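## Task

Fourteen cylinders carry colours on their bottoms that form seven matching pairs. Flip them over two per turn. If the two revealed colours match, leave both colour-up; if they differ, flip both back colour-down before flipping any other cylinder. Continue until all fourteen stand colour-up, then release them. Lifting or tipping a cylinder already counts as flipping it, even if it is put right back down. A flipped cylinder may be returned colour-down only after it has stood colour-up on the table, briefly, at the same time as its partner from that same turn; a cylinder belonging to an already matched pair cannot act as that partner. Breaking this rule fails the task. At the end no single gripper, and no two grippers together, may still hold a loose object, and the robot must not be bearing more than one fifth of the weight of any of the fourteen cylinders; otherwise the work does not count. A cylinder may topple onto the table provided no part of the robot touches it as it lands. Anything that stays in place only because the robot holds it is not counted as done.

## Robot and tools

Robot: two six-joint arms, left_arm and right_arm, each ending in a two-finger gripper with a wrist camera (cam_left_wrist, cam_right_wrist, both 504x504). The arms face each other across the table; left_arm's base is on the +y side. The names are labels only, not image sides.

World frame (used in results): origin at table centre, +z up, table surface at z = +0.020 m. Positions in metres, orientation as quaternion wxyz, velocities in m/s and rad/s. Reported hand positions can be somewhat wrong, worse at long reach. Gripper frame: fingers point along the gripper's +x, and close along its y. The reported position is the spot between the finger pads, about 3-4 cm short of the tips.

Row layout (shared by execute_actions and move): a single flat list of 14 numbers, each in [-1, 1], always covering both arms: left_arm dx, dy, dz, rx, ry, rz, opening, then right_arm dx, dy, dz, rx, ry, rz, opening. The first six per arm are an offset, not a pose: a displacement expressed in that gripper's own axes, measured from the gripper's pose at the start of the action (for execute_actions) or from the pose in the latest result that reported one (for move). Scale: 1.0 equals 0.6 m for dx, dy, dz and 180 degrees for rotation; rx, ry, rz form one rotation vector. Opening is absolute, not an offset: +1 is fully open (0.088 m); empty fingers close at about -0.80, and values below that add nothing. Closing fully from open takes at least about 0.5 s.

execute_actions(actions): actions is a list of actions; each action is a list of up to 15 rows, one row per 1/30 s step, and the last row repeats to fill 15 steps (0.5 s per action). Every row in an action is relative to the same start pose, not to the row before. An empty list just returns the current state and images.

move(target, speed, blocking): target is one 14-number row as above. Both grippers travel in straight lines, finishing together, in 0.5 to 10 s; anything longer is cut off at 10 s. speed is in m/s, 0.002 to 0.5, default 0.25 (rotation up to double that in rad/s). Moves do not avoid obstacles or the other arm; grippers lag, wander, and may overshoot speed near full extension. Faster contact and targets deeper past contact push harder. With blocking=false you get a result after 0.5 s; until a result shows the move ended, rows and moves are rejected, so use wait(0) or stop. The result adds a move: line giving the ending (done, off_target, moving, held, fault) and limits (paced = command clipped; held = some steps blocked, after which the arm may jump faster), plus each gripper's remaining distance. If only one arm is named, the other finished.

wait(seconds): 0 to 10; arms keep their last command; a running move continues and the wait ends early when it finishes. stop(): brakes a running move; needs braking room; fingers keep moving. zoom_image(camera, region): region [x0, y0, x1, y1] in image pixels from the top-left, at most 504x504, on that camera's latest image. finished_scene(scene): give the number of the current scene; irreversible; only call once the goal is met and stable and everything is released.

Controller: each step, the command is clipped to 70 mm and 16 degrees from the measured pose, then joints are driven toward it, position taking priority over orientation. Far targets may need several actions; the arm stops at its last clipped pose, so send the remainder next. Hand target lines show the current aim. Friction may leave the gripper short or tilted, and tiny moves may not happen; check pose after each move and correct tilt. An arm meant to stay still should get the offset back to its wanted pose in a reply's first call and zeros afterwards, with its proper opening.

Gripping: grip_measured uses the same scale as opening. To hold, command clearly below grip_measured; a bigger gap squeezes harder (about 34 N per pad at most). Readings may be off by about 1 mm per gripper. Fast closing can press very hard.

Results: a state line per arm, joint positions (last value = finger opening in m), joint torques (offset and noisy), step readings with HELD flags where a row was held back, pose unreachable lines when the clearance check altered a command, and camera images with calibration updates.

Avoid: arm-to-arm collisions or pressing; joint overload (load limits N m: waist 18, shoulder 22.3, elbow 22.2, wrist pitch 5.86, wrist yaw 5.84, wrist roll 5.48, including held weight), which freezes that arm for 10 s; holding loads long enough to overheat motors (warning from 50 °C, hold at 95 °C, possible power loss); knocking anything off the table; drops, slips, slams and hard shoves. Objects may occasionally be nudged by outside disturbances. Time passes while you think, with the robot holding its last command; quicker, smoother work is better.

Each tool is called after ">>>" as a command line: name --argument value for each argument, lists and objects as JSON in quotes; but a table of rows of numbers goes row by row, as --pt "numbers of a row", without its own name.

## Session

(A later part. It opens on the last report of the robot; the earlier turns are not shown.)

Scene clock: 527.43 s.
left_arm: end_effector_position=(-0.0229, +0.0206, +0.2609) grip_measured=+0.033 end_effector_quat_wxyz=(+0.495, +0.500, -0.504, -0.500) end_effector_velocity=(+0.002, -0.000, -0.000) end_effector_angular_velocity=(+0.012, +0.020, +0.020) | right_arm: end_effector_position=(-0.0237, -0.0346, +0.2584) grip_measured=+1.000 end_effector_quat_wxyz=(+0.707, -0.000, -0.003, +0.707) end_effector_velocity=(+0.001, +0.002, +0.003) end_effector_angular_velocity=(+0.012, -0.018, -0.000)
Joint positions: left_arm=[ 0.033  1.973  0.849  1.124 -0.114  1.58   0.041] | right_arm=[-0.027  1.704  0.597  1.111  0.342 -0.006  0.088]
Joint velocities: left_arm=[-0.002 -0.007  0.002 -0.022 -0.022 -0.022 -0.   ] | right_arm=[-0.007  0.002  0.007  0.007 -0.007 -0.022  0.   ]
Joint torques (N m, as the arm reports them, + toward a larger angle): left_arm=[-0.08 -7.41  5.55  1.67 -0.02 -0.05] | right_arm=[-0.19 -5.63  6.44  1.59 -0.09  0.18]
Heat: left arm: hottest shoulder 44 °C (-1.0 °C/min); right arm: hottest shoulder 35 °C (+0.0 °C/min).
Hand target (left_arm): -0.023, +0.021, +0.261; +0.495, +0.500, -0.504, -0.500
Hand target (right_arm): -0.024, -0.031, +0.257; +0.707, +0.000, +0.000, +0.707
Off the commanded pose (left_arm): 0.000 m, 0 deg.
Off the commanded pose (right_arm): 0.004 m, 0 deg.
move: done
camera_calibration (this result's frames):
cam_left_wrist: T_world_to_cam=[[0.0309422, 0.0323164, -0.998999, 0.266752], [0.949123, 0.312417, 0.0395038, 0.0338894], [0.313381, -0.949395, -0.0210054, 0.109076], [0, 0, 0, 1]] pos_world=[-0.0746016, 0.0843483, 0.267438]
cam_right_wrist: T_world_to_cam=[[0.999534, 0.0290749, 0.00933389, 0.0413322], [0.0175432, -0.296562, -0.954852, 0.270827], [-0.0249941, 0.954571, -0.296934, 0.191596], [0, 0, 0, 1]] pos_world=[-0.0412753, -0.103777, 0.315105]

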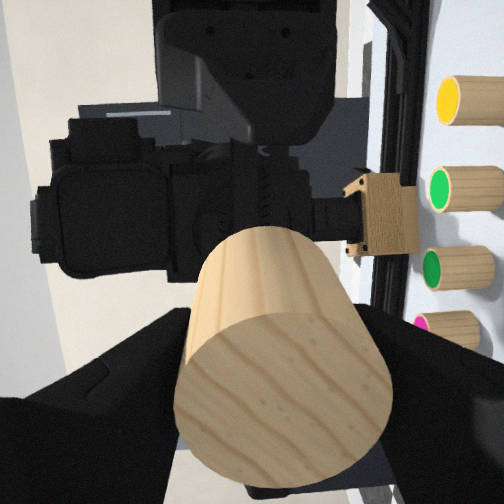

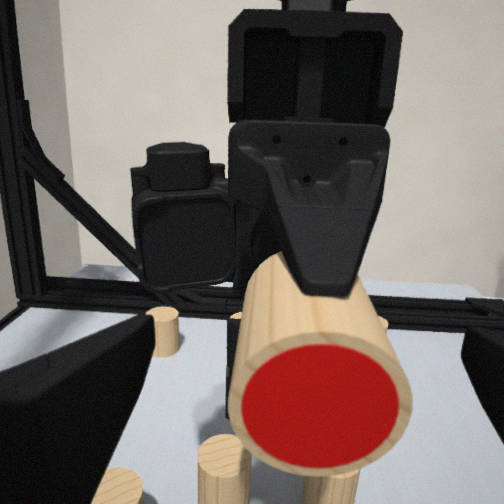

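>>> move --target '[0,0,0,0,0,0,-0.3,0,0,0,0,0,0,-0.3]'

>>> move --target '[0,0,0,0,0,0,1,0,0,0,0,0,0,-0.3]'

>>> move --target '[-0.06,0,0,0,0,0,1,-0.09,0,0,0,0,0,-0.3]' --speed 0.12

Scene clock: 530.20 s.
left_arm: end_effector_position=(-0.0229, +0.0206, +0.2607) grip_measured=+0.033 end_effector_quat_wxyz=(+0.495, +0.500, -0.504, -0.500) end_effector_velocity=(+0.002, +0.000, -0.005) end_effector_angular_velocity=(+0.022, +0.005, +0.010) | right_arm: end_effector_position=(-0.0236, -0.0343, +0.2583) grip_measured=+0.025 end_effector_quat_wxyz=(+0.707, -0.000, -0.003, +0.707) end_effector_velocity=(+0.000, -0.000, +0.002) end_effector_angular_velocity=(+0.007, +0.010, +0.005)
Joint positions: left_arm=[ 0.033  1.974  0.849  1.124 -0.114  1.58   0.041] | right_arm=[-0.027  1.705  0.598  1.111  0.342 -0.006  0.04 ]
Joint velocities: left_arm=[ 0.002 -0.002 -0.002 -0.022 -0.007 -0.007 -0.   ] | right_arm=[-0.002 -0.002 -0.002  0.007 -0.007  0.007 -0.   ]
Joint torques (N m, as the arm reports them, + toward a larger angle): left_arm=[-0.05 -7.25  5.6   1.76 -0.03 -0.05] | right_arm=[ 0.09 -7.01  5.08  1.82  0.02 -0.02]
Heat: left arm: hottest shoulder 44 °C (-1.0 °C/min); right arm: hottest shoulder 35 °C (+1.0 °C/min).
Hand target (left_arm): -0.023, +0.021, +0.261; +0.495, +0.500, -0.504, -0.500
Hand target (right_arm): -0.024, -0.035, +0.258; +0.707, -0.000, -0.003, +0.707
Off the commanded pose (left_arm): 0.000 m, 0 deg.
Off the commanded pose (right_arm): 0.000 m, 0 deg.
move: done
camera_calibration (this result's frames):
cam_left_wrist: T_world_to_cam=[[0.0310014, 0.0326828, -0.998985, 0.266562], [0.94924, 0.31204, 0.0396664, 0.0339268], [0.31302, -0.949507, -0.0213501, 0.109158], [0, 0, 0, 1]] pos_world=[-0.0746372, 0.084348, 0.267276]
cam_right_wrist: T_world_to_cam=[[0.999543, 0.028697, 0.00945118, 0.0412211], [0.0175519, -0.296912, -0.954743, 0.270766], [-0.0245921, 0.954473, -0.29728, 0.191353], [0, 0, 0, 1]] pos_world=[-0.041249, -0.103431, 0.315008]

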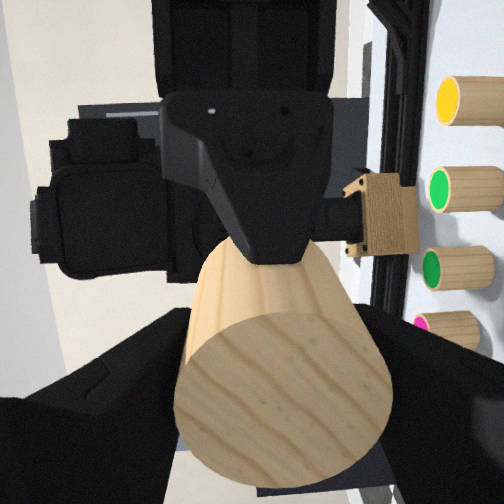

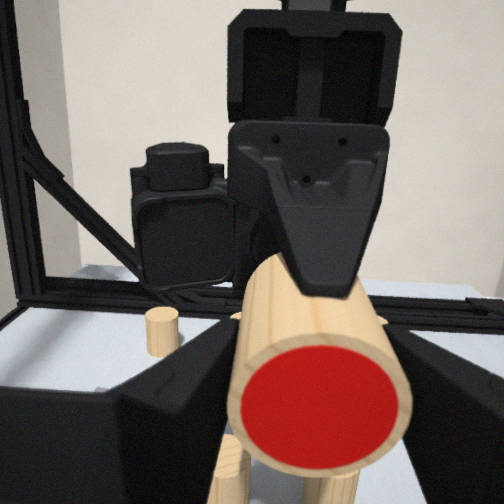

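Scene clock: 530.90 s.
left_arm: end_effector_position=(-0.0229, +0.0206, +0.2607) grip_measured=+1.000 end_effector_quat_wxyz=(+0.495, +0.500, -0.504, -0.500) end_effector_velocity=(+0.002, +0.002, -0.003) end_effector_angular_velocity=(+0.012, +0.020, +0.020) | right_arm: end_effector_position=(-0.0235, -0.0343, +0.2583) grip_measured=+0.025 end_effector_quat_wxyz=(+0.707, -0.000, -0.003, +0.707) end_effector_velocity=(+0.000, -0.000, -0.003) end_effector_angular_velocity=(-0.011, +0.003, +0.005)
Joint positions: left_arm=[ 0.033  1.974  0.849  1.124 -0.114  1.58   0.088] | right_arm=[-0.027  1.705  0.598  1.111  0.342 -0.006  0.04 ]
Joint velocities: left_arm=[-0.002 -0.002 -0.007 -0.007 -0.022 -0.022  0.   ] | right_arm=[-0.002  0.002 -0.002 -0.007 -0.007  0.007 -0.   ]
Joint torques (N m, as the arm reports them, + toward a larger angle): left_arm=[ 0.02 -7.24  5.47  1.74 -0.01 -0.05] | right_arm=[ 0.09 -6.88  5.2   1.83  0.02 -0.02]
Heat: left arm: hottest shoulder 44 °C (-1.0 °C/min); right arm: hottest shoulder 35 °C (+1.0 °C/min).
Hand target (left_arm): -0.023, +0.021, +0.261; +0.495, +0.500, -0.505, -0.500
Hand target (right_arm): -0.024, -0.034, +0.258; +0.707, -0.000, -0.003, +0.707
Off the commanded pose (left_arm): 0.000 m, 0 deg.
Off the commanded pose (right_arm): 0.000 m, 0 deg.
move: done
camera_calibration (this result's frames):
cam_left_wrist: T_world_to_cam=[[0.0310014, 0.0326828, -0.998985, 0.266562], [0.94924, 0.31204, 0.0396664, 0.0339268], [0.31302, -0.949507, -0.0213501, 0.109158], [0, 0, 0, 1]] pos_world=[-0.0746372, 0.084348, 0.267276]
cam_right_wrist: T_world_to_cam=[[0.999554, 0.0283157, 0.00944979, 0.0411513], [0.0174374, -0.296919, -0.954743, 0.270761], [-0.0242284, 0.954483, -0.297281, 0.191364], [0, 0, 0, 1]] pos_world=[-0.0412179, -0.103424, 0.315008]

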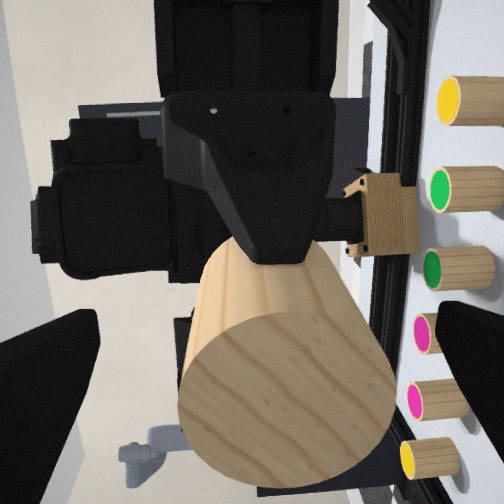

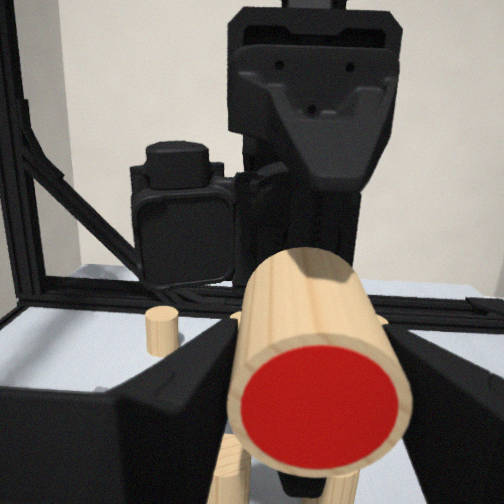

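Scene clock: 531.80 s.
left_arm: end_effector_position=(-0.0228, +0.0546, +0.2566) grip_measured=+1.000 end_effector_quat_wxyz=(+0.491, +0.502, -0.503, -0.503) end_effector_velocity=(+0.000, +0.002, +0.001) end_effector_angular_velocity=(+0.003, +0.007, +0.005) | right_arm: end_effector_position=(-0.0242, -0.0851, +0.2592) grip_measured=+0.025 end_effector_quat_wxyz=(+0.707, +0.001, -0.003, +0.707) end_effector_velocity=(+0.003, -0.003, -0.002) end_effector_angular_velocity=(-0.007, +0.004, -0.010)
Joint positions: left_arm=[ 0.022  1.888  0.7    1.177 -0.121  1.58   0.088] | right_arm=[ 0.046  1.535  0.416  1.127  0.414 -0.006  0.04 ]
Joint velocities: left_arm=[-0.002 -0.012 -0.007 -0.007 -0.007 -0.007  0.   ] | right_arm=[-0.002 -0.012 -0.012 -0.007  0.007  0.007 -0.   ]
Joint torques (N m, as the arm reports them, + toward a larger angle): left_arm=[-0.33 -7.75  4.58  2.04 -0.18 -0.04] | right_arm=[ 0.17 -6.39  3.74  1.65  0.15  0.  ]
Heat: left arm: hottest shoulder 44 °C (+0.0 °C/min); right arm: hottest shoulder 35 °C (+1.0 °C/min).
Hand target (left_arm): -0.023, +0.057, +0.261; +0.495, +0.500, -0.504, -0.500
Hand target (right_arm): -0.024, -0.088, +0.258; +0.707, +0.000, -0.003, +0.707
Off the commanded pose (left_arm): 0.005 m, 1 deg.
Off the commanded pose (right_arm): 0.003 m, 0 deg.
move: done
camera_calibration (this result's frames):
cam_left_wrist: T_world_to_cam=[[0.0325123, 0.0427577, -0.998556, 0.260722], [0.950366, 0.307989, 0.0441312, 0.0224867], [0.309431, -0.950429, -0.030622, 0.143639], [0, 0, 0, 1]] pos_world=[-0.0742936, 0.118445, 0.263752]
cam_right_wrist: T_world_to_cam=[[0.999535, 0.0294342, 0.00790125, 0.0437787], [0.016212, -0.293995, -0.95567, 0.257022], [-0.0258064, 0.955354, -0.294335, 0.239399], [0, 0, 0, 1]] pos_world=[-0.0417472, -0.154436, 0.315746]

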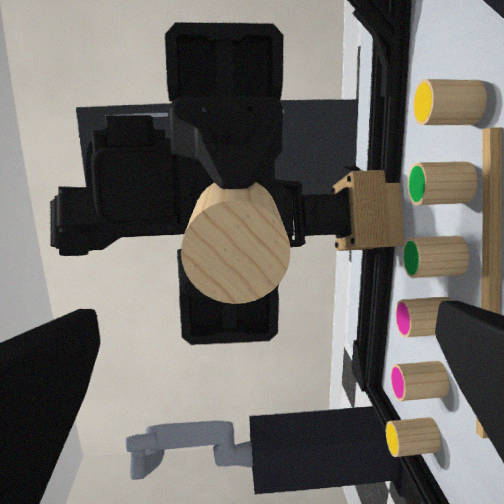

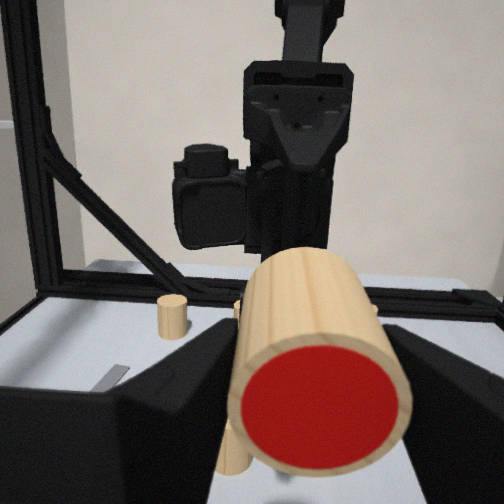

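>>> move --target '[-0.419,-0.174,-0.09,0,0,-0.495,1,-0.1165,0.06,-0.215,-0.003,0.507,-0.003,-0.3]' --speed 0.3

Scene clock: 536.23 s.
left_arm: end_effector_position=(+0.0337, +0.3079, +0.1543) grip_measured=+1.000 end_effector_quat_wxyz=(+0.000, +0.710, -0.004, -0.704) end_effector_velocity=(+0.001, +0.006, -0.001) end_effector_angular_velocity=(+0.027, -0.006, +0.010) | right_arm: end_effector_position=(-0.0583, -0.1561, +0.1303) grip_measured=+0.024 end_effector_quat_wxyz=(+0.505, -0.507, +0.497, +0.491) end_effector_velocity=(-0.003, +0.004, +0.004) end_effector_angular_velocity=(+0.002, +0.025, -0.000)
Joint positions: left_arm=[ 0.208  1.417  0.763 -0.911 -0.008  1.626  0.088] | right_arm=[ 0.053  1.859  1.242 -0.971  0.019  0.425  0.04 ]
Joint velocities: left_arm=[ 0.002  0.002 -0.002 -0.022 -0.007 -0.007  0.   ] | right_arm=[-0.007  0.002  0.022 -0.007 -0.022 -0.007 -0.   ]
Joint torques (N m, as the arm reports them, + toward a larger angle): left_arm=[ 0.21 -2.99  6.68  0.05  0.06  0.1 ] | right_arm=[-0.16 -6.72  6.62 -0.11 -0.09  0.  ]
Heat: left arm: hottest shoulder 44 °C (+0.0 °C/min); right arm: hottest shoulder 35 °C (+1.0 °C/min).
Hand target (left_arm): +0.034, +0.306, +0.155; -0.000, +0.710, -0.004, -0.704
Hand target (right_arm): -0.059, -0.154, +0.129; +0.504, -0.508, +0.500, +0.489
Off the commanded pose (left_arm): 0.003 m, 1 deg.
Off the commanded pose (right_arm): 0.003 m, 1 deg.
move: done
camera_calibration (this result's frames):
cam_left_wrist: T_world_to_cam=[[0.0258234, 0.999306, 0.026843, -0.306632], [0.943804, -0.0332221, 0.328833, -0.043382], [0.329497, 0.0168429, -0.944006, 0.206232], [0, 0, 0, 1]] pos_world=[-0.0190904, 0.301505, 0.217181]
cam_right_wrist: T_world_to_cam=[[0.99999, 0.0013343, -0.00431057, 0.0781762], [0.00259854, -0.951263, 0.308369, -0.154587], [-0.00368903, -0.308378, -0.951257, 0.158034], [0, 0, 0, 1]] pos_world=[-0.0771907, -0.0984226, 0.198338]

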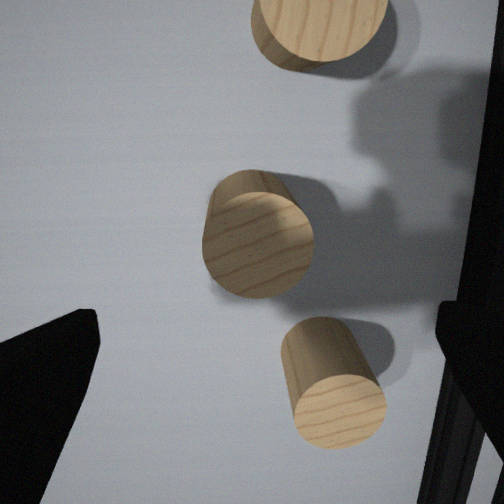

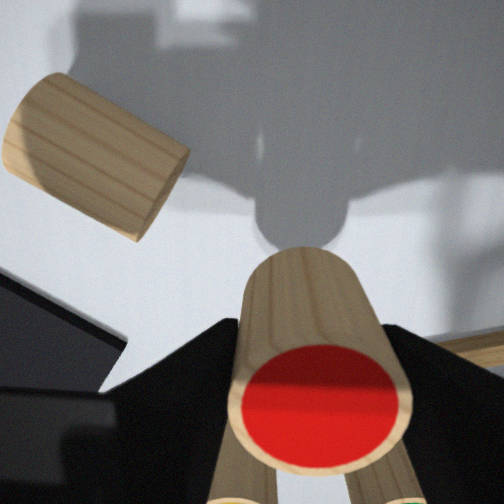

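>>> move --target '[0.135,-0.003,0.01,0,0,0,1,0.072,0,0,0,0,0.008,-0.3]' --speed 0.09

>>> move --target '[0,0,0,0,0,0,-0.3,0.02,0,0,0,0.003,0,-0.3]' --speed 0.03

Scene clock: 540.93 s.
left_arm: end_effector_position=(+0.0294, +0.3075, +0.0758) grip_measured=+1.000 end_effector_quat_wxyz=(+0.003, +0.710, -0.007, -0.704) end_effector_velocity=(+0.001, +0.000, -0.002) end_effector_angular_velocity=(+0.003, -0.007, +0.005) | right_arm: end_effector_position=(-0.0594, -0.1525, +0.0937) grip_measured=+0.024 end_effector_quat_wxyz=(+0.504, -0.493, +0.500, +0.503) end_effector_velocity=(+0.001, -0.002, +0.000) end_effector_angular_velocity=(-0.010, +0.004, +0.005)
Joint positions: left_arm=[ 0.187  1.628  0.578 -0.507 -0.008  1.607  0.088] | right_arm=[ 0.042  1.909  1.148 -0.796 -0.     0.418  0.04 ]
Joint velocities: left_arm=[-0.002  0.007 -0.002  0.007 -0.007 -0.007  0.   ] | right_arm=[-0.002 -0.002 -0.002 -0.007 -0.007 -0.007 -0.   ]
Joint torques (N m, as the arm reports them, + toward a larger angle): left_arm=[-0.3  -3.34  3.85  0.48  0.04 -0.09] | right_arm=[-0.21 -6.9   3.46  0.3  -0.1  -0.19]
Heat: left arm: hottest shoulder 43 °C (-1.0 °C/min); right arm: hottest shoulder 35 °C (+0.0 °C/min).
Hand target (left_arm): +0.029, +0.310, +0.074; +0.000, +0.710, -0.004, -0.704
Hand target (right_arm): -0.057, -0.157, +0.087; +0.499, -0.501, +0.503, +0.497
Off the commanded pose (left_arm): 0.003 m, 0 deg.
Off the commanded pose (right_arm): 0.008 m, 1 deg.
move: done
camera_calibration (this result's frames):
cam_left_wrist: T_world_to_cam=[[0.0269653, 0.999462, 0.0186937, -0.303513], [0.943721, -0.0316192, 0.329229, -0.0140567], [0.329643, 0.00876389, -0.944065, 0.135998], [0, 0, 0, 1]] pos_world=[-0.0233808, 0.301714, 0.138693]
cam_right_wrist: T_world_to_cam=[[0.999389, -0.00210155, -0.0348861, 0.0813921], [0.00804396, -0.95756, 0.288121, -0.138657], [-0.034011, -0.288225, -0.956958, 0.126069], [0, 0, 0, 1]] pos_world=[-0.0759393, -0.0962654, 0.163433]

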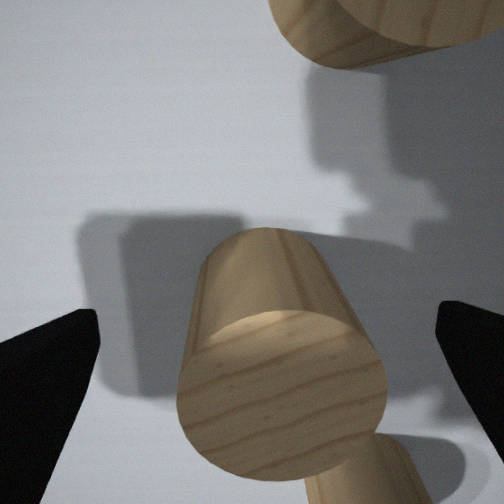

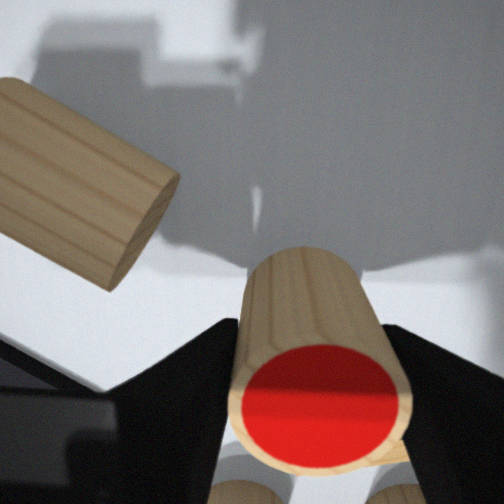

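Scene clock: 541.67 s.
left_arm: end_effector_position=(+0.0294, +0.3075, +0.0757) grip_measured=+0.034 end_effector_quat_wxyz=(+0.003, +0.710, -0.007, -0.704) end_effector_velocity=(+0.003, -0.000, +0.002) end_effector_angular_velocity=(-0.002, -0.022, -0.009) | right_arm: end_effector_position=(-0.0613, -0.1482, +0.0884) grip_measured=+0.024 end_effector_quat_wxyz=(+0.505, -0.489, +0.499, +0.507) end_effector_velocity=(-0.003, -0.000, +0.000) end_effector_angular_velocity=(-0.002, +0.023, +0.020)
Joint positions: left_arm=[ 0.187  1.628  0.578 -0.506 -0.008  1.607  0.041] | right_arm=[ 0.042  1.926  1.148 -0.766 -0.001  0.418  0.04 ]
Joint velocities: left_arm=[-0.002 -0.007  0.002 -0.007 -0.022  0.007 -0.   ] | right_arm=[-0.002 -0.002 -0.002  0.007 -0.022 -0.022 -0.   ]
Joint torques (N m, as the arm reports them, + toward a larger angle): left_arm=[-0.02 -4.02  4.43  0.21  0.05  0.01] | right_arm=[-0.1  -7.    3.54  0.29 -0.07 -0.06]
Heat: left arm: hottest shoulder 43 °C (-2.0 °C/min); right arm: hottest shoulder 35 °C (+1.0 °C/min).
Hand target (left_arm): +0.029, +0.308, +0.076; +0.003, +0.710, -0.007, -0.704
Hand target (right_arm): -0.059, -0.152, +0.082; +0.501, -0.496, +0.502, +0.500
Off the commanded pose (left_arm): 0.000 m, 0 deg.
Off the commanded pose (right_arm): 0.008 m, 1 deg.
move: done
camera_calibration (this result's frames):
cam_left_wrist: T_world_to_cam=[[0.0269653, 0.999462, 0.0186937, -0.303481], [0.943721, -0.0316192, 0.329229, -0.0140349], [0.329643, 0.00876389, -0.944065, 0.13593], [0, 0, 0, 1]] pos_world=[-0.0233799, 0.301683, 0.138621]
cam_right_wrist: T_world_to_cam=[[0.999181, -0.00165163, -0.040432, 0.083715], [0.00961288, -0.960876, 0.276811, -0.132359], [-0.0393073, -0.276973, -0.960073, 0.123832], [0, 0, 0, 1]] pos_world=[-0.0775065, -0.092744, 0.158911]

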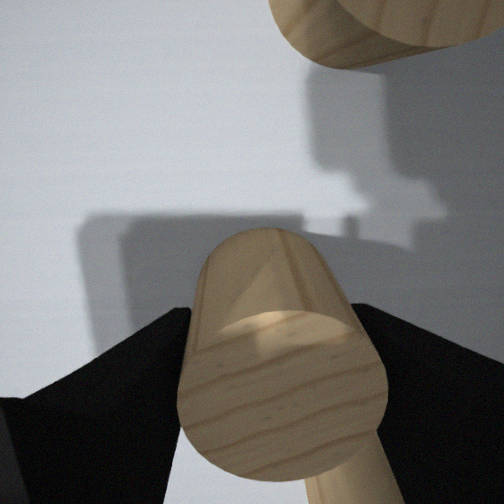

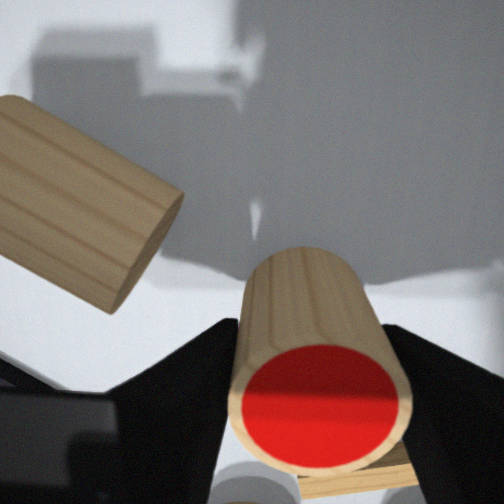

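Elbow stuck; push with backward component.

>>> move --target '[-0.03,0,0,0,0,0,-0.3,0.02,-0.003,-0.008,0,0.009,-0.003,-0.3]' --speed 0.04

Scene clock: 546.10 s.
left_arm: end_effector_position=(+0.0293, +0.3118, +0.0899) grip_measured=+0.033 end_effector_quat_wxyz=(-0.003, +0.710, -0.001, -0.704) end_effector_velocity=(-0.001, +0.004, +0.002) end_effector_angular_velocity=(+0.012, -0.007, -0.000) | right_arm: end_effector_position=(-0.0615, -0.1479, +0.0844) grip_measured=+0.024 end_effector_quat_wxyz=(+0.504, -0.491, +0.499, +0.506) end_effector_velocity=(+0.002, +0.000, +0.001) end_effector_angular_velocity=(+0.001, -0.008, +0.019)
Joint positions: left_arm=[ 0.187  1.575  0.6   -0.598 -0.008  1.607  0.041] | right_arm=[ 0.042  1.938  1.147 -0.757 -0.001  0.418  0.04 ]
Joint velocities: left_arm=[-0.007 -0.012 -0.002 -0.022 -0.007 -0.007 -0.   ] | right_arm=[-0.002 -0.002  0.002 -0.007  0.007 -0.022  0.   ]
Joint torques (N m, as the arm reports them, + toward a larger angle): left_arm=[-0.19 -4.7   5.68  0.01  0.03 -0.02] | right_arm=[ 0.02 -6.64  3.36  0.44 -0.07 -0.02]
Heat: left arm: hottest shoulder 42 °C (-3.0 °C/min); right arm: hottest shoulder 36 °C (+2.0 °C/min).
Hand target (left_arm): +0.029, +0.308, +0.094; +0.003, +0.710, -0.007, -0.704
Hand target (right_arm): -0.060, -0.153, +0.076; +0.500, -0.499, +0.503, +0.498
Off the commanded pose (left_arm): 0.006 m, 1 deg.
Off the commanded pose (right_arm): 0.010 m, 1 deg.
move: off_target (right_arm)
camera_calibration (this result's frames):
cam_left_wrist: T_world_to_cam=[[0.0269779, 0.999047, 0.0343027, -0.309256], [0.943877, -0.0367585, 0.328244, -0.0167429], [0.329193, 0.0235222, -0.94397, 0.144674], [0, 0, 0, 1]] pos_world=[-0.0234792, 0.304943, 0.152672]
cam_right_wrist: T_world_to_cam=[[0.99924, -0.00181485, -0.0389477, 0.0836034], [0.00920972, -0.959663, 0.281002, -0.131126], [-0.0378866, -0.281147, -0.958917, 0.119368], [0, 0, 0, 1]] pos_world=[-0.0778098, -0.0921255, 0.154566]

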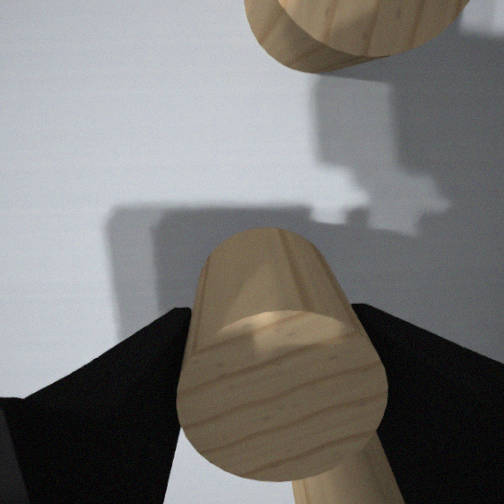

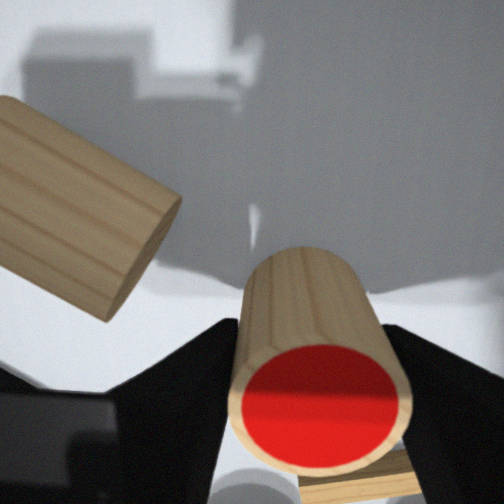

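Contact. Release.

>>> move --target '[-0.06,0,0,0,0,0,-0.3,0,0,0,0,0,0,0.6]' --speed 0.1

>>> move --target '[-0.1,0,0,0,0,0,-0.3,-0.14,0,0,0,0,0,0.6]' --speed 0.15

Scene clock: 548.73 s.
left_arm: end_effector_position=(+0.0292, +0.3151, +0.1217) grip_measured=+0.033 end_effector_quat_wxyz=(-0.008, +0.710, +0.004, -0.705) end_effector_velocity=(+0.003, +0.003, +0.002) end_effector_angular_velocity=(+0.013, -0.021, -0.010) | right_arm: end_effector_position=(-0.0615, -0.1479, +0.0842) grip_measured=+0.600 end_effector_quat_wxyz=(+0.504, -0.491, +0.499, +0.505) end_effector_velocity=(-0.001, +0.002, -0.001) end_effector_angular_velocity=(+0.013, +0.013, +0.020)
Joint positions: left_arm=[ 0.187  1.48   0.669 -0.778 -0.008  1.607  0.041] | right_arm=[ 0.042  1.938  1.146 -0.757 -0.001  0.418  0.068]
Joint velocities: left_arm=[-0.002 -0.007  0.002 -0.022 -0.022  0.007 -0.   ] | right_arm=[-0.002 -0.002 -0.007  0.022 -0.007 -0.022 -0.   ]
Joint torques (N m, as the arm reports them, + toward a larger angle): left_arm=[-0.25 -4.61  6.31 -0.05  0.03 -0.03] | right_arm=[ 0.07 -8.36  4.89  0.13  0.01 -0.02]
Heat: left arm: hottest shoulder 42 °C (-3.0 °C/min); right arm: hottest shoulder 36 °C (+2.0 °C/min).
Hand target (left_arm): +0.029, +0.311, +0.126; -0.002, +0.710, -0.002, -0.704
Hand target (right_arm): -0.061, -0.148, +0.084; +0.504, -0.491, +0.499, +0.505
Off the commanded pose (left_arm): 0.005 m, 1 deg.
Off the commanded pose (right_arm): 0.000 m, 0 deg.
move: done
camera_calibration (this result's frames):
cam_left_wrist: T_world_to_cam=[[0.026998, 0.998389, 0.0499034, -0.315346], [0.944033, -0.0418818, 0.32718, -0.0252437], [0.328743, 0.0382773, -0.943643, 0.170026], [0, 0, 0, 1]] pos_world=[-0.0235503, 0.307273, 0.18444]
cam_right_wrist: T_world_to_cam=[[0.999246, -0.00182844, -0.0387949, 0.083545], [0.0091669, -0.959565, 0.281339, -0.131166], [-0.0377406, -0.281482, -0.958824, 0.119104], [0, 0, 0, 1]] pos_world=[-0.0777845, -0.0921835, 0.154343]

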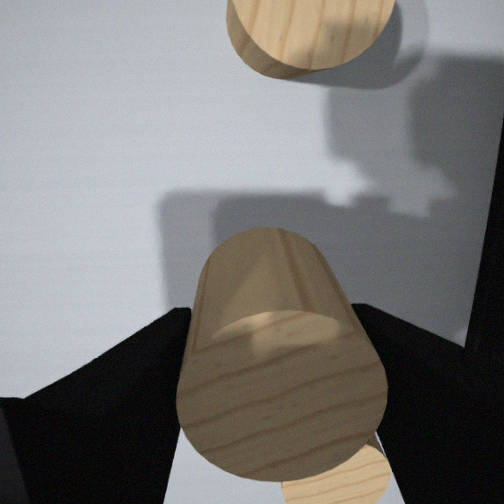

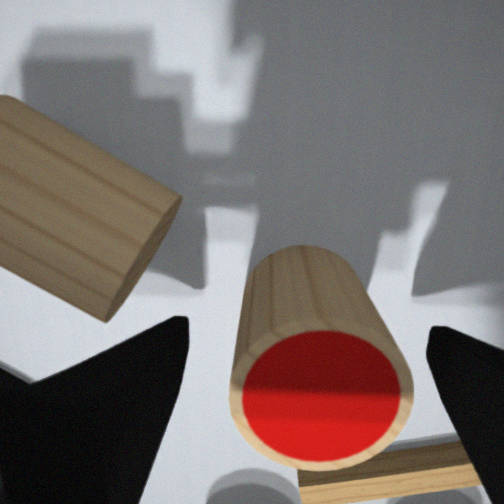

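Scene clock: 549.73 s.
left_arm: end_effector_position=(+0.0288, +0.3167, +0.1770) grip_measured=+0.033 end_effector_quat_wxyz=(-0.015, +0.709, +0.010, -0.705) end_effector_velocity=(+0.001, -0.001, +0.003) end_effector_angular_velocity=(-0.007, -0.007, -0.010) | right_arm: end_effector_position=(-0.0597, -0.1520, +0.1629) grip_measured=+0.600 end_effector_quat_wxyz=(+0.502, -0.496, +0.501, +0.500) end_effector_velocity=(+0.000, -0.001, +0.004) end_effector_angular_velocity=(-0.010, +0.004, +0.020)
Joint positions: left_arm=[ 0.186  1.381  0.83  -1.054 -0.008  1.607  0.041] | right_arm=[ 0.042  1.817  1.324 -1.071 -0.001  0.418  0.068]
Joint velocities: left_arm=[-0.002 -0.007  0.007 -0.007 -0.007  0.007 -0.   ] | right_arm=[-0.002 -0.002  0.012 -0.022 -0.007 -0.022 -0.   ]
Joint torques (N m, as the arm reports them, + toward a larger angle): left_arm=[-0.28 -4.47  6.85 -0.07  0.07 -0.1 ] | right_arm=[ 0.02 -8.86  6.88 -0.06  0.01 -0.02]
Heat: left arm: hottest shoulder 42 °C (-3.0 °C/min); right arm: hottest shoulder 36 °C (+2.0 °C/min).
Hand target (left_arm): +0.028, +0.314, +0.181; -0.008, +0.710, +0.004, -0.705
Hand target (right_arm): -0.061, -0.149, +0.168; +0.504, -0.491, +0.499, +0.506
Off the commanded pose (left_arm): 0.005 m, 1 deg.
Off the commanded pose (right_arm): 0.006 m, 1 deg.
move: done
camera_calibration (this result's frames):
cam_left_wrist: T_world_to_cam=[[0.0281693, 0.997355, 0.0670097, -0.322428], [0.944145, -0.048565, 0.325932, -0.040604], [0.328324, 0.0540856, -0.943015, 0.217181], [0, 0, 0, 1]] pos_world=[-0.023887, 0.307857, 0.239645]
cam_right_wrist: T_world_to_cam=[[0.999463, -0.00232841, -0.0326778, 0.0837777], [0.00741204, -0.955535, 0.294786, -0.158902], [-0.0319111, -0.29487, -0.955004, 0.191261], [0, 0, 0, 1]] pos_world=[-0.0764516, -0.0952445, 0.232235]

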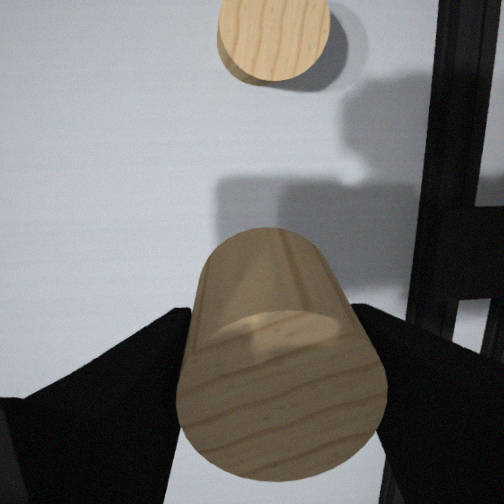

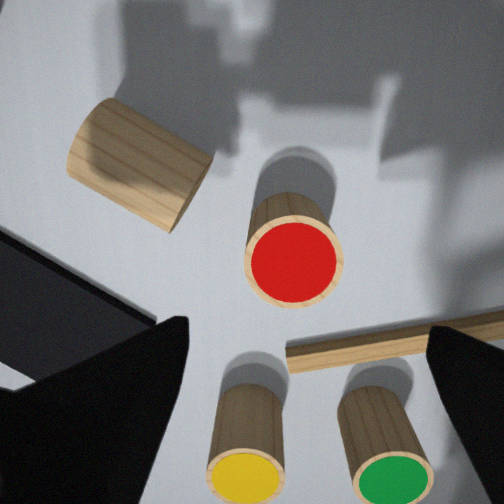

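>>> move --target '[-0.156,0.492,0.087,0,0,0.513,-0.3,-0.145,-0.06,0.08,0,-0.498,0,1]' --speed 0.3

Scene clock: 555.07 s.
left_arm: end_effector_position=(-0.0261, +0.0221, +0.2579) grip_measured=+0.032 end_effector_quat_wxyz=(+0.493, +0.498, -0.505, -0.504) end_effector_velocity=(+0.002, -0.001, -0.001) end_effector_angular_velocity=(-0.003, -0.007, +0.020) | right_arm: end_effector_position=(-0.0244, -0.1036, +0.2580) grip_measured=+1.000 end_effector_quat_wxyz=(+0.707, +0.016, +0.004, +0.707) end_effector_velocity=(-0.004, -0.001, -0.001) end_effector_angular_velocity=(+0.007, -0.019, +0.024)
Joint positions: left_arm=[ 0.028  1.977  0.842  1.132 -0.111  1.578  0.041] | right_arm=[0.081 1.485 0.349 1.155 0.45  0.02  0.088]
Joint velocities: left_arm=[-0.002  0.007  0.002  0.007 -0.022  0.007 -0.   ] | right_arm=[ 0.002  0.007 -0.007  0.022 -0.022 -0.022  0.   ]
Joint torques (N m, as the arm reports them, + toward a larger angle): left_arm=[-0.16 -6.6   6.63  2.12 -0.18  0.07] | right_arm=[-0.19 -3.94  3.59  1.9  -0.12 -0.18]
Heat: left arm: hottest shoulder 42 °C (-3.0 °C/min); right arm: hottest shoulder 37 °C (+3.0 °C/min).
Hand target (left_arm): -0.027, +0.020, +0.260; +0.495, +0.497, -0.508, -0.500
Hand target (right_arm): -0.023, -0.105, +0.251; +0.707, +0.004, +0.005, +0.707
Off the commanded pose (left_arm): 0.004 m, 1 deg.
Off the commanded pose (right_arm): 0.008 m, 2 deg.
move: done
camera_calibration (this result's frames):
cam_left_wrist: T_world_to_cam=[[0.029392, 0.035475, -0.998938, 0.263681], [0.952015, 0.303584, 0.0387924, 0.0370461], [0.304638, -0.952144, -0.0248498, 0.112256], [0, 0, 0, 1]] pos_world=[-0.0772161, 0.0862836, 0.264754]
cam_right_wrist: T_world_to_cam=[[0.99934, 0.0282849, -0.0227887, 0.0522367], [-0.0138047, -0.284558, -0.958559, 0.251411], [-0.0335975, 0.958241, -0.28398, 0.254056], [0, 0, 0, 1]] pos_world=[-0.040196, -0.173383, 0.314329]

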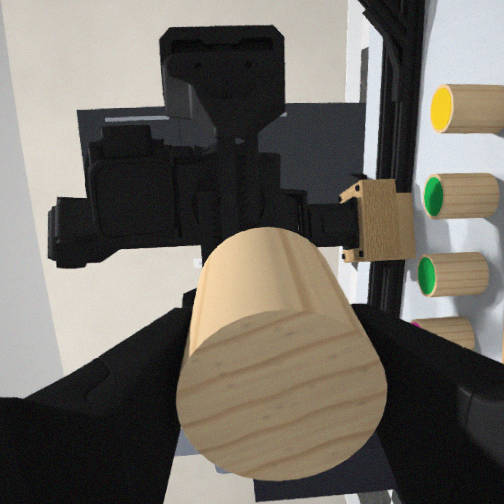

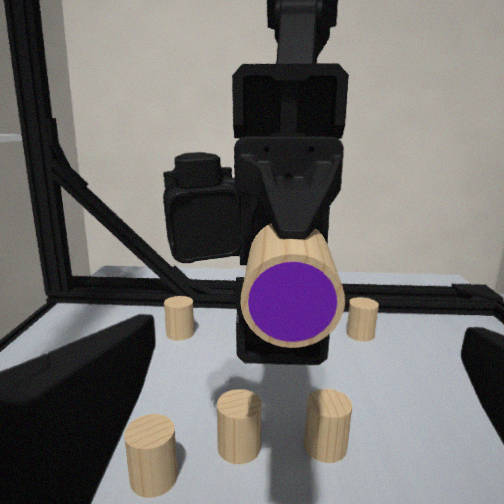

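>>> move --target '[0,0,0,0,0,0,-0.3,0.123,0.0045,-0.009,-0.009,0.005,0,1]' --speed 0.1

Scene clock: 558.03 s.
left_arm: end_effector_position=(-0.0263, +0.0220, +0.2577) grip_measured=+0.033 end_effector_quat_wxyz=(+0.493, +0.498, -0.506, -0.504) end_effector_velocity=(-0.000, +0.001, -0.001) end_effector_angular_velocity=(+0.007, -0.008, +0.005) | right_arm: end_effector_position=(-0.0269, -0.0331, +0.2555) grip_measured=+1.000 end_effector_quat_wxyz=(+0.708, +0.004, +0.001, +0.707) end_effector_velocity=(-0.001, +0.002, -0.002) end_effector_angular_velocity=(-0.007, -0.010, +0.005)
Joint positions: left_arm=[ 0.027  1.978  0.842  1.133 -0.111  1.578  0.041] | right_arm=[-0.017  1.725  0.603  1.127  0.353  0.005  0.088]
Joint velocities: left_arm=[-0.002 -0.002 -0.002 -0.007 -0.007  0.007  0.   ] | right_arm=[-0.002  0.007  0.007 -0.007 -0.007 -0.007  0.   ]
Joint torques (N m, as the arm reports them, + toward a larger angle): left_arm=[-0.09 -7.41  5.47  1.68  0.   -0.06] | right_arm=[-0.33 -5.72  6.56  1.62 -0.11 -0.19]
Heat: left arm: hottest shoulder 42 °C (-3.0 °C/min); right arm: hottest shoulder 36 °C (+2.0 °C/min).
Hand target (left_arm): -0.026, +0.022, +0.258; +0.493, +0.498, -0.506, -0.504
Hand target (right_arm): -0.027, -0.030, +0.254; +0.707, +0.000, -0.001, +0.707
Off the commanded pose (left_arm): 0.000 m, 0 deg.
Off the commanded pose (right_arm): 0.004 m, 0 deg.
move: done
camera_calibration (this result's frames):
cam_left_wrist: T_world_to_cam=[[0.0293562, 0.0350859, -0.998953, 0.263546], [0.952132, 0.303236, 0.0386307, 0.0373338], [0.304273, -0.952269, -0.0245046, 0.112117], [0, 0, 0, 1]] pos_world=[-0.0773975, 0.0861975, 0.264575]
cam_right_wrist: T_world_to_cam=[[0.999617, 0.0275956, -0.00213208, 0.0474276], [0.00612175, -0.295561, -0.955304, 0.268346], [-0.0269923, 0.954925, -0.295617, 0.188809], [0, 0, 0, 1]] pos_world=[-0.0439558, -0.102295, 0.312268]

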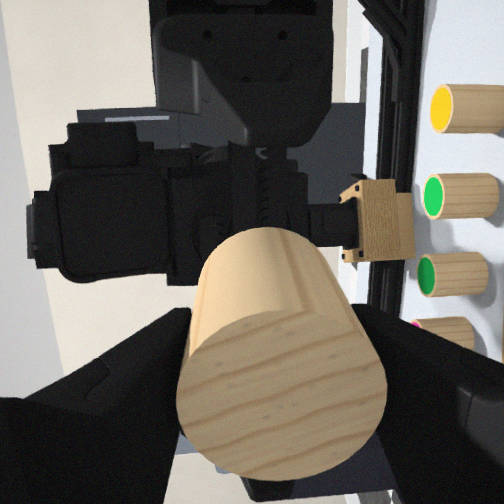

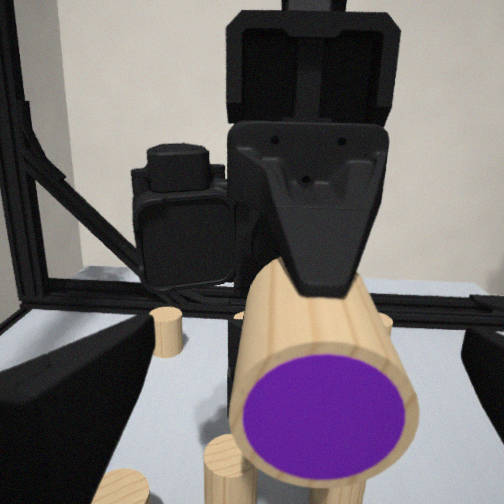

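>>> move --target '[0,0,0,0,0,0,-0.3,0,0,0,0,0,0,-0.3]'

>>> move --target '[0,0,0,0,0,0,1,0,0,0,0,0,0,-0.3]'

>>> move --target '[-0.115,0.02,0,0,0,0.003,1,-0.09,0,0,0,0,0,-0.3]' --speed 0.12

>>> move --target '[0,0,0,0,0,0,1,0.023,-0.004,-0.2,0,0.507,0,-0.3]' --speed 0.3

Scene clock: 561.93 s.
left_arm: end_effector_position=(-0.0266, +0.0220, +0.2577) grip_measured=+0.033 end_effector_quat_wxyz=(+0.492, +0.498, -0.506, -0.504) end_effector_velocity=(+0.000, +0.002, -0.006) end_effector_angular_velocity=(+0.026, -0.011, +0.005) | right_arm: end_effector_position=(-0.0265, -0.0327, +0.2555) grip_measured=+0.026 end_effector_quat_wxyz=(+0.708, +0.004, +0.001, +0.706) end_effector_velocity=(-0.002, -0.000, -0.001) end_effector_angular_velocity=(-0.007, -0.025, +0.019)
Joint positions: left_arm=[ 0.027  1.978  0.842  1.133 -0.111  1.578  0.041] | right_arm=[-0.018  1.726  0.604  1.127  0.353  0.005  0.04 ]
Joint velocities: left_arm=[-0.002 -0.002 -0.007 -0.022 -0.007  0.007 -0.   ] | right_arm=[-0.002 -0.002 -0.002 -0.007 -0.022 -0.022 -0.   ]
Joint torques (N m, as the arm reports them, + toward a larger angle): left_arm=[-0.04 -7.17  5.47  1.73  0.   -0.04] | right_arm=[ 0.17 -7.11  4.95  1.83 -0.02  0.  ]
Heat: left arm: hottest shoulder 42 °C (-3.0 °C/min); right arm: hottest shoulder 36 °C (+2.0 °C/min).
Hand target (left_arm): -0.026, +0.022, +0.258; +0.493, +0.498, -0.506, -0.504
Hand target (right_arm): -0.027, -0.033, +0.256; +0.708, +0.004, +0.001, +0.707
Off the commanded pose (left_arm): 0.000 m, 0 deg.
Off the commanded pose (right_arm): 0.001 m, 0 deg.
move: done
camera_calibration (this result's frames):
cam_left_wrist: T_world_to_cam=[[0.0294312, 0.0354415, -0.998938, 0.26346], [0.952361, 0.302494, 0.0387911, 0.0375474], [0.303548, -0.952492, -0.0248504, 0.112283], [0, 0, 0, 1]] pos_world=[-0.077596, 0.0862537, 0.264514]
cam_right_wrist: T_world_to_cam=[[0.999658, 0.0260702, -0.00213402, 0.0469549], [0.00566892, -0.295571, -0.955304, 0.268482], [-0.0255358, 0.954965, -0.295618, 0.188423], [0, 0, 0, 1]] pos_world=[-0.0436493, -0.101806, 0.312283]

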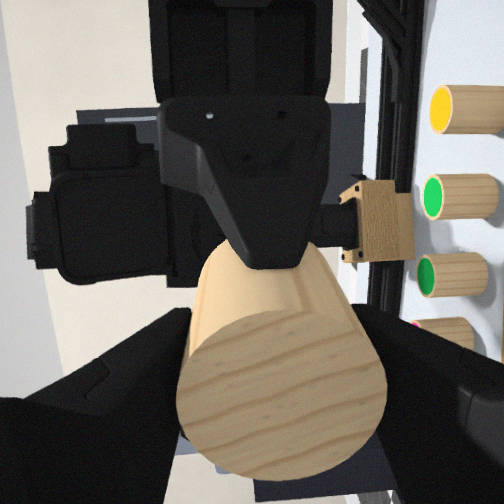

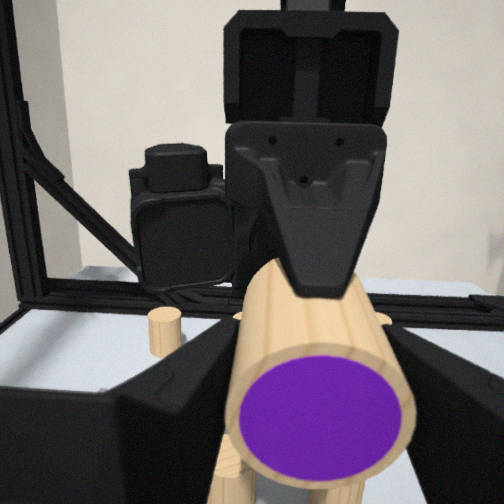

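Scene clock: 562.63 s.
left_arm: end_effector_position=(-0.0266, +0.0220, +0.2577) grip_measured=+1.000 end_effector_quat_wxyz=(+0.492, +0.498, -0.506, -0.504) end_effector_velocity=(-0.000, +0.001, -0.005) end_effector_angular_velocity=(+0.022, +0.004, +0.005) | right_arm: end_effector_position=(-0.0265, -0.0327, +0.2555) grip_measured=+0.025 end_effector_quat_wxyz=(+0.708, +0.004, +0.001, +0.706) end_effector_velocity=(+0.002, -0.000, -0.003) end_effector_angular_velocity=(-0.012, -0.011, -0.010)
Joint positions: left_arm=[ 0.027  1.978  0.842  1.133 -0.111  1.578  0.088] | right_arm=[-0.018  1.726  0.604  1.127  0.353  0.005  0.04 ]
Joint velocities: left_arm=[-0.002 -0.002 -0.002 -0.022 -0.007 -0.007  0.   ] | right_arm=[-0.002  0.002 -0.002 -0.007  0.007 -0.007 -0.   ]
Joint torques (N m, as the arm reports them, + toward a larger angle): left_arm=[ 0.06 -7.23  5.51  1.76 -0.02 -0.03] | right_arm=[ 0.05 -6.94  5.14  1.81  0.01 -0.01]
Heat: left arm: hottest shoulder 42 °C (-3.0 °C/min); right arm: hottest shoulder 36 °C (+2.0 °C/min).
Hand target (left_arm): -0.027, +0.022, +0.258; +0.492, +0.498, -0.506, -0.504
Hand target (right_arm): -0.026, -0.033, +0.255; +0.708, +0.004, +0.001, +0.706
Off the commanded pose (left_arm): 0.000 m, 0 deg.
Off the commanded pose (right_arm): 0.000 m, 0 deg.
move: done
camera_calibration (this result's frames):
cam_left_wrist: T_world_to_cam=[[0.0294312, 0.0354415, -0.998938, 0.26346], [0.952361, 0.302494, 0.0387911, 0.0375474], [0.303548, -0.952492, -0.0248504, 0.112283], [0, 0, 0, 1]] pos_world=[-0.077596, 0.0862537, 0.264514]
cam_right_wrist: T_world_to_cam=[[0.999658, 0.0260702, -0.00213402, 0.0469549], [0.00566892, -0.295571, -0.955304, 0.268482], [-0.0255358, 0.954965, -0.295618, 0.188423], [0, 0, 0, 1]] pos_world=[-0.0436493, -0.101806, 0.312283]

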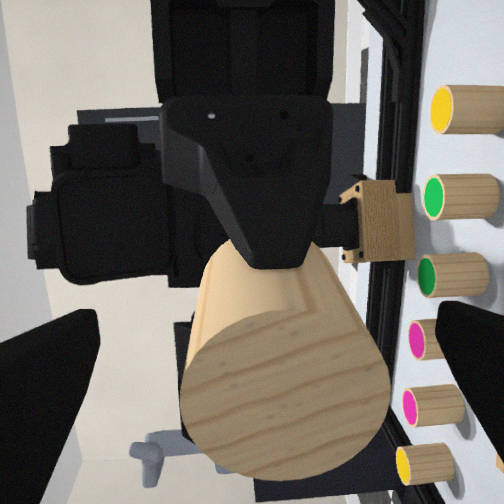

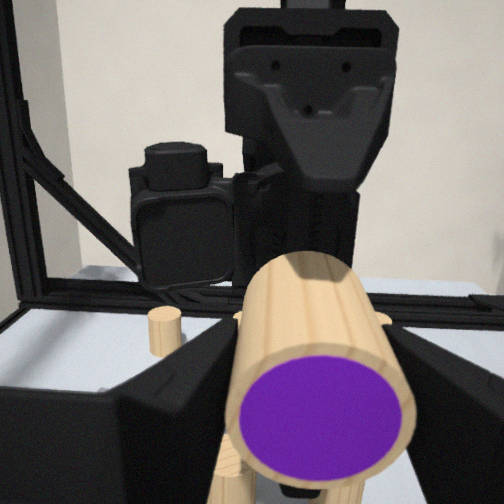

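Scene clock: 563.67 s.
left_arm: end_effector_position=(-0.0258, +0.0887, +0.2668) grip_measured=+1.000 end_effector_quat_wxyz=(+0.492, +0.497, -0.507, -0.505) end_effector_velocity=(+0.001, +0.003, -0.001) end_effector_angular_velocity=(+0.007, -0.008, +0.005) | right_arm: end_effector_position=(-0.0272, -0.0836, +0.2556) grip_measured=+0.025 end_effector_quat_wxyz=(+0.708, +0.005, +0.001, +0.706) end_effector_velocity=(-0.001, -0.002, -0.003) end_effector_angular_velocity=(-0.011, -0.012, +0.010)
Joint positions: left_arm=[ 0.001  1.758  0.569  1.186 -0.133  1.578  0.088] | right_arm=[0.056 1.562 0.421 1.148 0.427 0.005 0.04 ]
Joint velocities: left_arm=[-0.002 -0.012 -0.012 -0.007 -0.007  0.007  0.   ] | right_arm=[ 0.002 -0.002 -0.007 -0.007 -0.007 -0.007 -0.   ]
Joint torques (N m, as the arm reports them, + toward a larger angle): left_arm=[-0.34 -6.87  4.61  1.97 -0.22 -0.03] | right_arm=[ 0.12 -6.57  3.8   1.85  0.14  0.  ]
Heat: left arm: hottest shoulder 42 °C (-3.0 °C/min); right arm: hottest shoulder 36 °C (+2.0 °C/min).
Hand target (left_arm): -0.026, +0.091, +0.270; +0.495, +0.495, -0.508, -0.502
Hand target (right_arm): -0.027, -0.087, +0.255; +0.708, +0.005, +0.001, +0.706
Off the commanded pose (left_arm): 0.004 m, 1 deg.
Off the commanded pose (right_arm): 0.003 m, 0 deg.
move: done
camera_calibration (this result's frames):
cam_left_wrist: T_world_to_cam=[[0.0295171, 0.0345753, -0.998966, 0.270269], [0.953396, 0.299252, 0.0385281, 0.0166499], [0.300275, -0.953547, -0.0241308, 0.175622], [0, 0, 0, 1]] pos_world=[-0.0765865, 0.153137, 0.273586]
cam_right_wrist: T_world_to_cam=[[0.999646, 0.0264541, -0.00280221, 0.0492001], [0.00512965, -0.295049, -0.955469, 0.253653], [-0.0261029, 0.955116, -0.29508, 0.236939], [0, 0, 0, 1]] pos_world=[-0.0442991, -0.152766, 0.312411]

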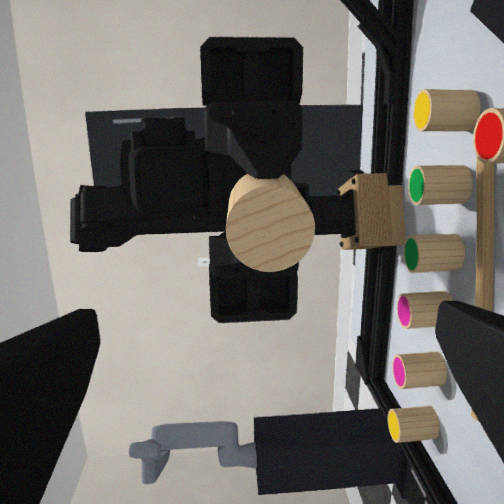

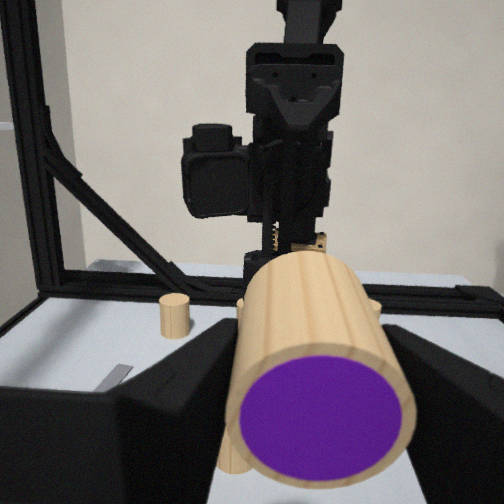

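Scene clock: 566.80 s.
left_arm: end_effector_position=(-0.0259, +0.0888, +0.2666) grip_measured=+1.000 end_effector_quat_wxyz=(+0.492, +0.497, -0.507, -0.505) end_effector_velocity=(+0.000, +0.001, -0.005) end_effector_angular_velocity=(+0.022, -0.011, +0.005) | right_arm: end_effector_position=(-0.0249, -0.0707, +0.1381) grip_measured=+0.025 end_effector_quat_wxyz=(+0.502, -0.500, +0.504, +0.494) end_effector_velocity=(-0.003, +0.002, +0.006) end_effector_angular_velocity=(-0.003, +0.022, +0.005)
Joint positions: left_arm=[ 0.     1.758  0.568  1.186 -0.133  1.578  0.088] | right_arm=[-0.12   2.098  1.617 -1.098  0.002  0.262  0.04 ]
Joint velocities: left_arm=[-0.002 -0.002 -0.002 -0.022 -0.007  0.007  0.   ] | right_arm=[-0.002  0.002  0.027 -0.022 -0.022 -0.007 -0.   ]
Joint torques (N m, as the arm reports them, + toward a larger angle): left_arm=[-0.07 -5.55  5.36  1.74  0.   -0.03] | right_arm=[-0.19 -8.3   6.72 -0.16 -0.09 -0.19]
Heat: left arm: hottest shoulder 42 °C (-3.0 °C/min); right arm: hottest shoulder 36 °C (+1.0 °C/min).
Hand target (left_arm): -0.026, +0.089, +0.267; +0.492, +0.497, -0.507, -0.505
Hand target (right_arm): -0.025, -0.069, +0.135; +0.499, -0.502, +0.506, +0.493
Off the commanded pose (left_arm): 0.000 m, 0 deg.
Off the commanded pose (right_arm): 0.003 m, 1 deg.
move: done
camera_calibration (this result's frames):
cam_left_wrist: T_world_to_cam=[[0.0295897, 0.0349404, -0.998951, 0.270097], [0.953508, 0.298874, 0.0386974, 0.0167629], [0.299913, -0.953653, -0.0244724, 0.175847], [0, 0, 0, 1]] pos_world=[-0.0767145, 0.15325, 0.273468]
cam_right_wrist: T_world_to_cam=[[0.999652, -0.0084211, -0.0250047, 0.046869], [-0.000328023, -0.951592, 0.307364, -0.0758498], [-0.0263826, -0.307248, -0.951264, 0.191367], [0, 0, 0, 1]] pos_world=[-0.0418288, -0.0129862, 0.206526]

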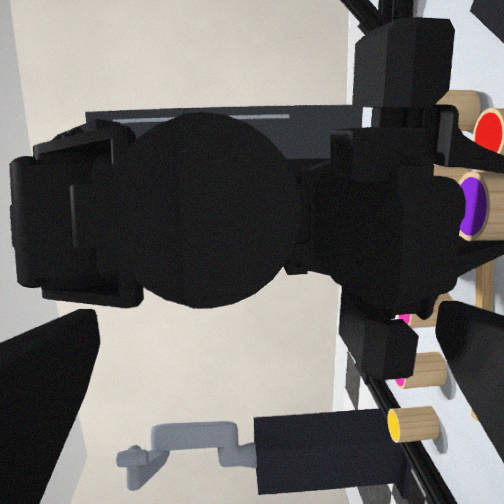

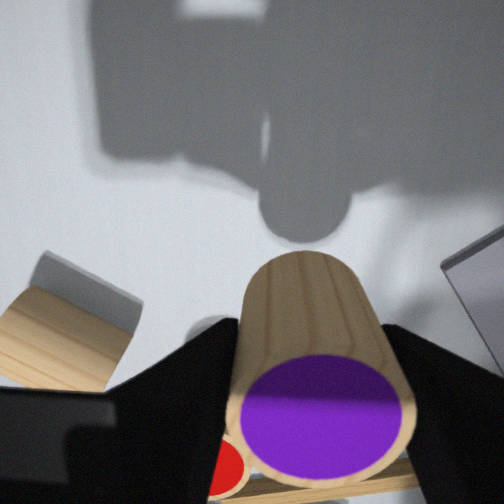

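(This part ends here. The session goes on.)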